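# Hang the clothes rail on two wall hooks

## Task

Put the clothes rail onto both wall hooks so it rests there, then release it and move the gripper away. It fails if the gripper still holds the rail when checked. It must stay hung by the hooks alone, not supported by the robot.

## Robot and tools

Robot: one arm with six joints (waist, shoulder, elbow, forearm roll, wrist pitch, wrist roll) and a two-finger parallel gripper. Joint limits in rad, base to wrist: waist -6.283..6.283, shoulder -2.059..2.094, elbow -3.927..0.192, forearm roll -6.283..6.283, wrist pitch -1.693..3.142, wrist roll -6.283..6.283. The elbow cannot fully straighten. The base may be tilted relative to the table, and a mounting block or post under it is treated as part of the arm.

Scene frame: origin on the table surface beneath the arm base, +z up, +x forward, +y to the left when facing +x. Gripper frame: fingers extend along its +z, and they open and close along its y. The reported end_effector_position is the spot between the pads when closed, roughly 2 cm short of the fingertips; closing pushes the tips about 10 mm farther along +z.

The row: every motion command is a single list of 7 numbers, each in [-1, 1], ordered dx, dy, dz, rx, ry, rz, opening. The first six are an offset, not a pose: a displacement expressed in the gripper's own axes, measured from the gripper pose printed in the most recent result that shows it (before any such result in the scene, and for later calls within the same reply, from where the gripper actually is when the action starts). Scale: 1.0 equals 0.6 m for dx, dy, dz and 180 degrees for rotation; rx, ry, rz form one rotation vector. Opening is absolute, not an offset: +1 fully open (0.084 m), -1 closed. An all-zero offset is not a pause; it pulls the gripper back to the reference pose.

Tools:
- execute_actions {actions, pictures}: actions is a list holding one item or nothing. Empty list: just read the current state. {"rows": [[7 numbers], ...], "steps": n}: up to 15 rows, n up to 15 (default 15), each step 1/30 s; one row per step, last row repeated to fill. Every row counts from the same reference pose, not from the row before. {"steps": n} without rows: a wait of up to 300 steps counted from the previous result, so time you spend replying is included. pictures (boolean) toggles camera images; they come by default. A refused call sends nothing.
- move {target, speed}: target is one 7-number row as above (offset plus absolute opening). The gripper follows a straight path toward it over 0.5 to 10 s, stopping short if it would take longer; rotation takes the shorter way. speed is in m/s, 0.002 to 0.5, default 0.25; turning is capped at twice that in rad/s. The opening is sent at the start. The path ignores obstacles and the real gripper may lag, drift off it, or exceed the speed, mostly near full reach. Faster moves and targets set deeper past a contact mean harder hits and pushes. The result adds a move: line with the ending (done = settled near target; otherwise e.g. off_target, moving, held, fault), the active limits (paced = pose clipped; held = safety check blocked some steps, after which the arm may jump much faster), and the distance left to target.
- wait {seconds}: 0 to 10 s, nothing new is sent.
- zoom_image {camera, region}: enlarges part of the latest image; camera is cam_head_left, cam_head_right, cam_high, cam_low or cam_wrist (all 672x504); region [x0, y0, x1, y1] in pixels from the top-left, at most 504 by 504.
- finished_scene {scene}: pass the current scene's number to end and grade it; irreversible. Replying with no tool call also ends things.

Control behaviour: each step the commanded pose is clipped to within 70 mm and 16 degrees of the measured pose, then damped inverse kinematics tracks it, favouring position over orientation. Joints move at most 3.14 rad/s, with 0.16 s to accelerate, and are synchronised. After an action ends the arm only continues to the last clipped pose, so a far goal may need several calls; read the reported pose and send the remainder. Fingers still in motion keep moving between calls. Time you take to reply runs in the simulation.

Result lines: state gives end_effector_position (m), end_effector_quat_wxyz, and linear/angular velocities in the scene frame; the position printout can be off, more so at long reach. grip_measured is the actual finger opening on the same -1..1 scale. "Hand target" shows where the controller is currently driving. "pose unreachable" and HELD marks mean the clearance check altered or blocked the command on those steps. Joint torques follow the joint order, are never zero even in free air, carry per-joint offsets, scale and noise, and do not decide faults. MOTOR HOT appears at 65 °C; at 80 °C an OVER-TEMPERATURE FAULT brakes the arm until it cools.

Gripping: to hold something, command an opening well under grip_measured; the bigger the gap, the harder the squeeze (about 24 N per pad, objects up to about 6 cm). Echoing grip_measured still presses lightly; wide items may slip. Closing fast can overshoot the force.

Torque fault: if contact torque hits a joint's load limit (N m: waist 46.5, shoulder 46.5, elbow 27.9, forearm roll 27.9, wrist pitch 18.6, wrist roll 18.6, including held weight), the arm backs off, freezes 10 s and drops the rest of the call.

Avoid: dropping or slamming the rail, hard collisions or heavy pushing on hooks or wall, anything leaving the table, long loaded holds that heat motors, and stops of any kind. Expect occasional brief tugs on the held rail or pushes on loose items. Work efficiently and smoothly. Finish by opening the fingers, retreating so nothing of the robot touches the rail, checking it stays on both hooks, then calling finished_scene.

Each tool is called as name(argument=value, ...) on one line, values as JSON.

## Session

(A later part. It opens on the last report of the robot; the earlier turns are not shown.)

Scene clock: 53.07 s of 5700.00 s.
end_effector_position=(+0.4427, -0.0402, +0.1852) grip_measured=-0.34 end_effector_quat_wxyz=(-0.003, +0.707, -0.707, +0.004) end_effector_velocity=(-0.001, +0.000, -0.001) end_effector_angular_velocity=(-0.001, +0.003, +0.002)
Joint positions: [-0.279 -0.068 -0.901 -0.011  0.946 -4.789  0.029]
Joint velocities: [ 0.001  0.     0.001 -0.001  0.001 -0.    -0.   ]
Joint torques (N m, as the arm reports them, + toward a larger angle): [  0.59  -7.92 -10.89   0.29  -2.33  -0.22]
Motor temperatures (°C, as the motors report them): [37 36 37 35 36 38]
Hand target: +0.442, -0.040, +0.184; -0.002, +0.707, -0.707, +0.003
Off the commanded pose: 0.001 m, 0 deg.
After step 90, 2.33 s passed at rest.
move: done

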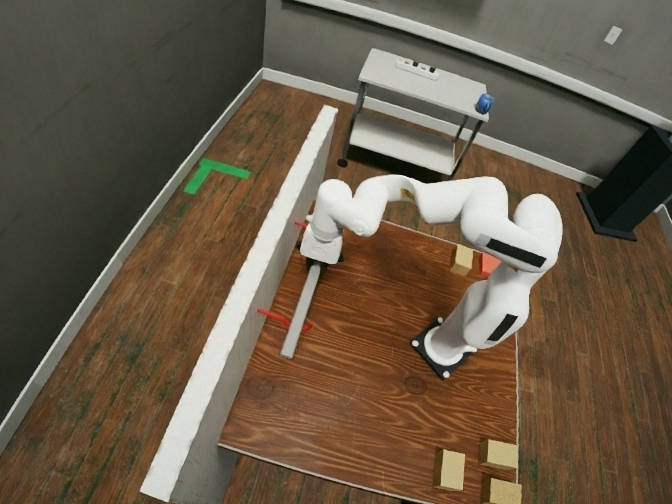

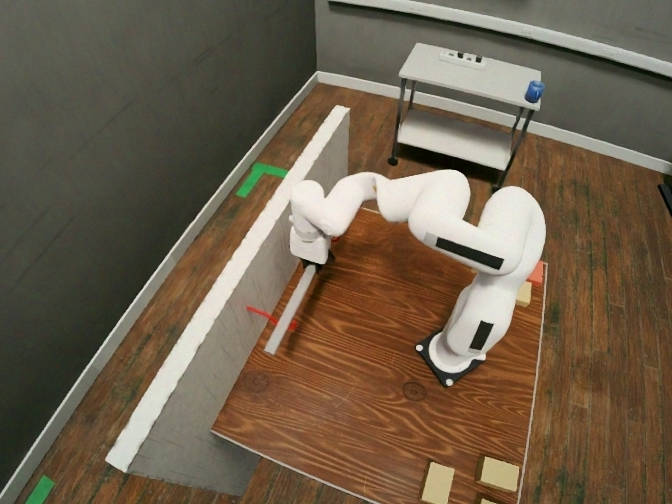

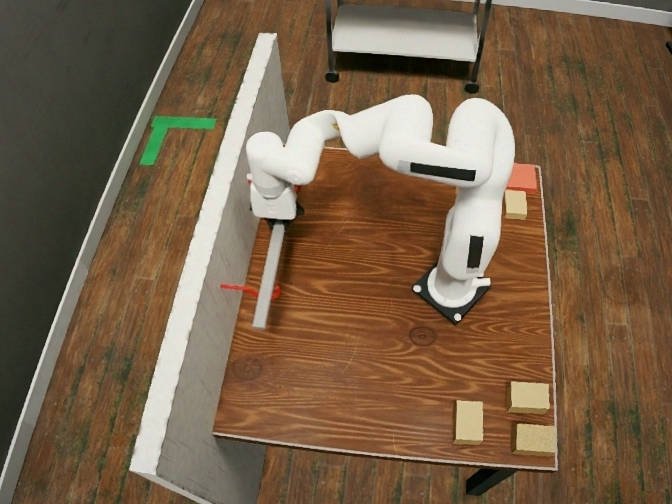

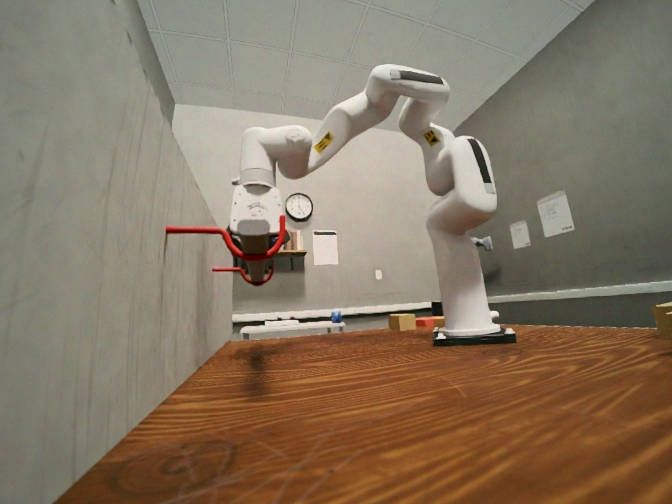

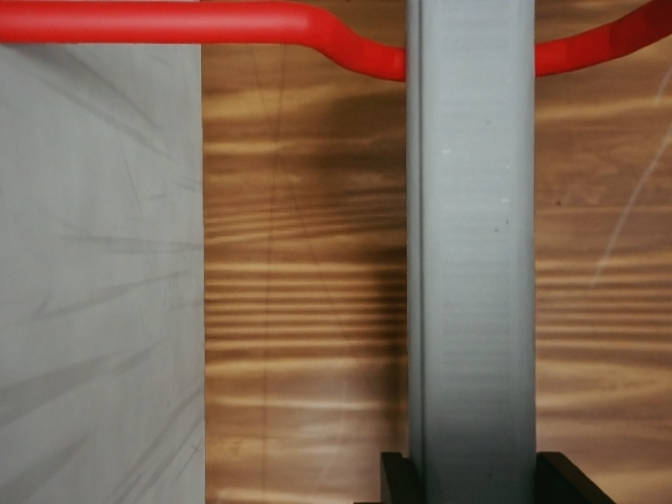

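Seated. Release.

move(target=[0,0,0,0,0,0,0.6])

move(target=[0,0,-0.2,0,0,0,0.6])

Scene clock: 56.50 s of 5700.00 s.
end_effector_position=(+0.4426, -0.0401, +0.1850) grip_measured=+0.59 end_effector_quat_wxyz=(-0.003, +0.707, -0.707, +0.003) end_effector_velocity=(+0.001, -0.001, +0.001) end_effector_angular_velocity=(-0.002, -0.002, +0.001)
Joint positions: [-0.279 -0.068 -0.901 -0.011  0.946 -4.789  0.069]
Joint velocities: [-0.    -0.001 -0.001 -0.002 -0.    -0.     0.   ]
Joint torques (N m, as the arm reports them, + toward a larger angle): [  0.14 -12.92 -13.87   0.29  -1.44  -0.24]
Motor temperatures (°C, as the motors report them): [37 36 37 35 36 38]
Hand target: +0.443, -0.040, +0.185; -0.003, +0.707, -0.707, +0.004
Off the commanded pose: 0.000 m, 0 deg.
move: done

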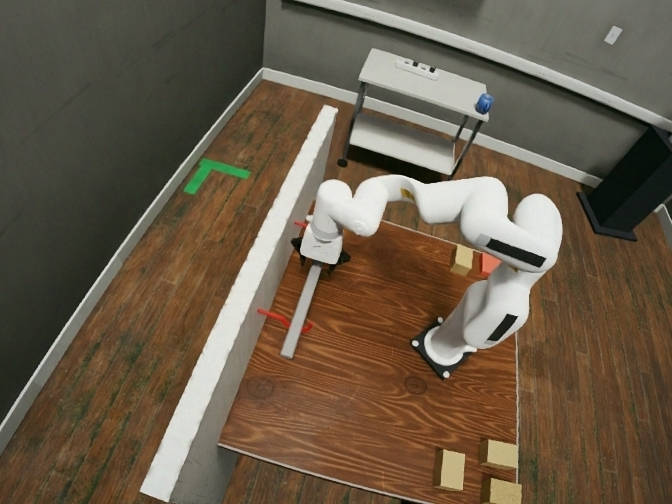

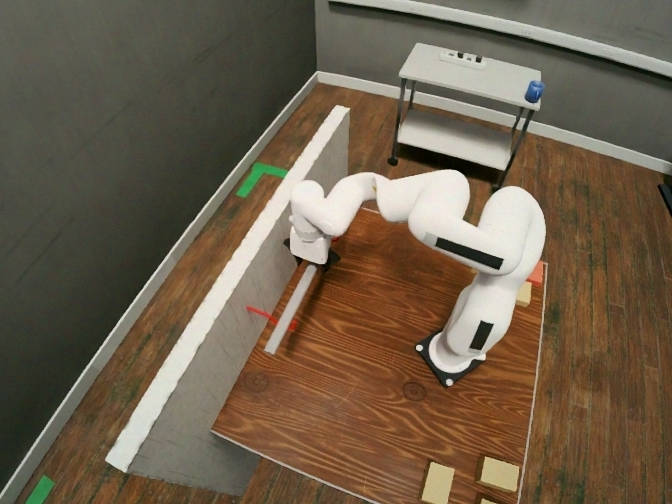

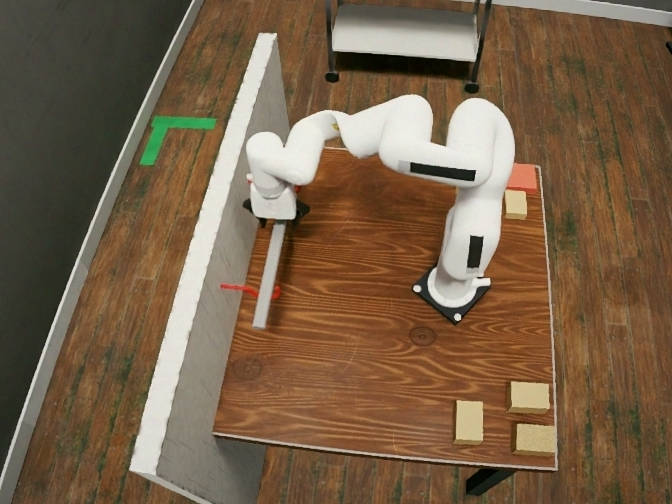

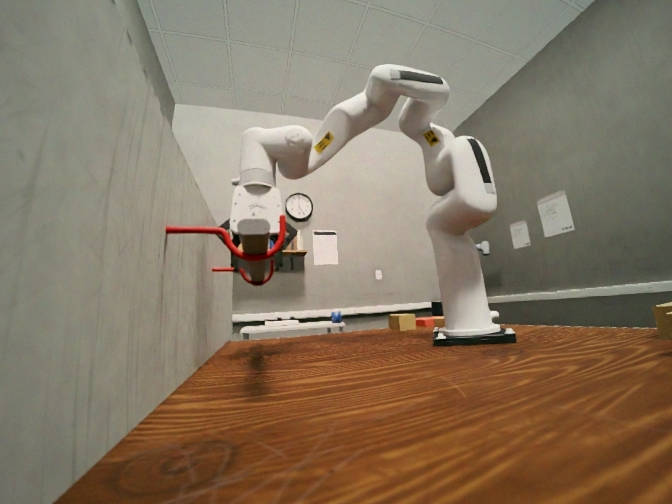

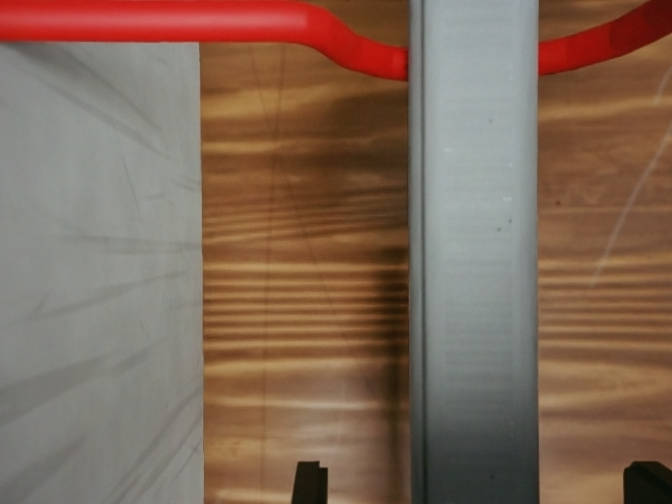

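Scene clock: 57.47 s of 5700.00 s.
end_effector_position=(+0.4414, -0.0397, +0.3039) grip_measured=+0.59 end_effector_quat_wxyz=(-0.002, +0.707, -0.707, +0.003) end_effector_velocity=(+0.002, -0.000, +0.007) end_effector_angular_velocity=(-0.002, -0.010, +0.001)
Joint positions: [-0.275 -0.162 -1.149 -0.009  1.29  -4.79   0.069]
Joint velocities: [ 0.    -0.003 -0.016 -0.001  0.008 -0.     0.   ]
Joint torques (N m, as the arm reports them, + toward a larger angle): [  0.27 -12.14 -14.51   0.24  -1.45  -0.17]
Motor temperatures (°C, as the motors report them): [37 36 37 35 36 38]
Hand target: +0.442, -0.040, +0.305; -0.003, +0.707, -0.707, +0.003
Off the commanded pose: 0.001 m, 0 deg.
move: done

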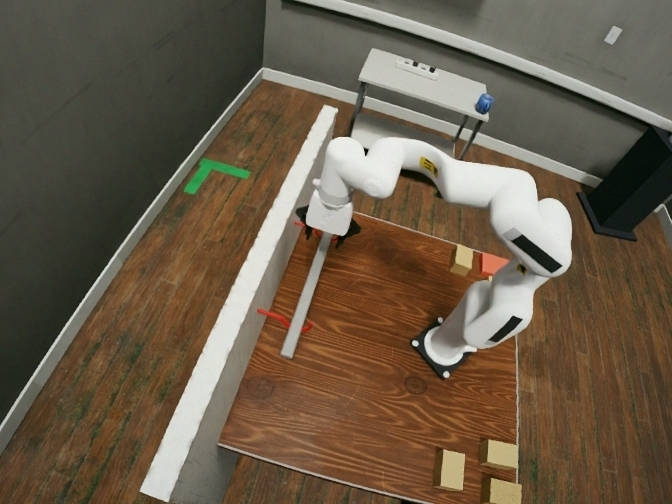

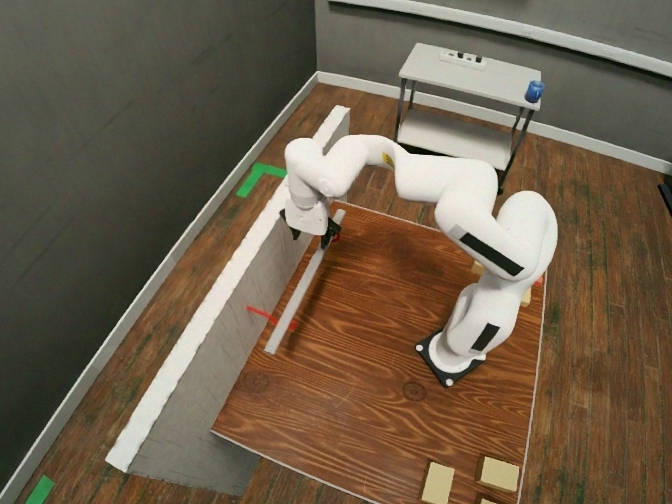

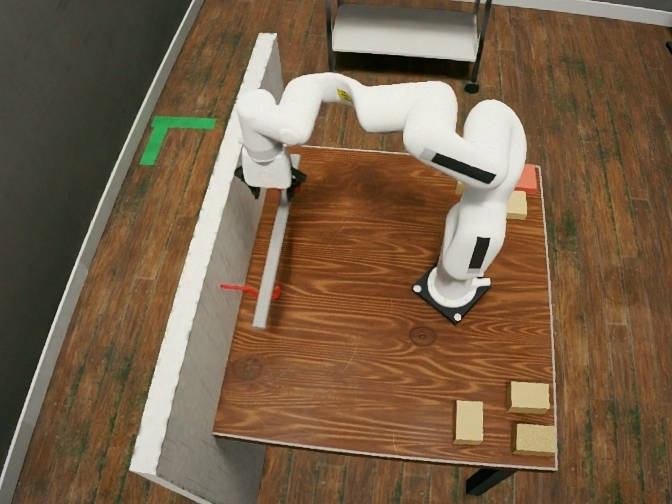

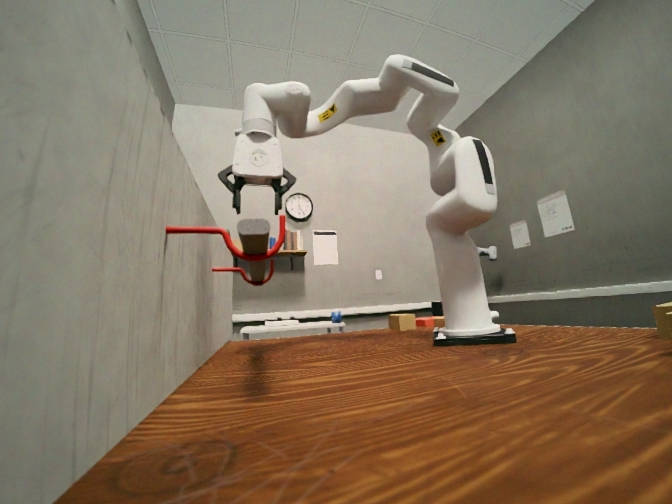

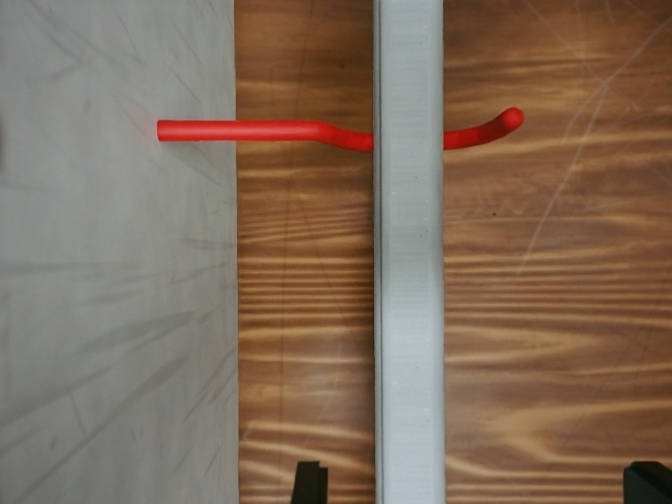

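finished_scene(scene=1)

The scene is finished: the task was done.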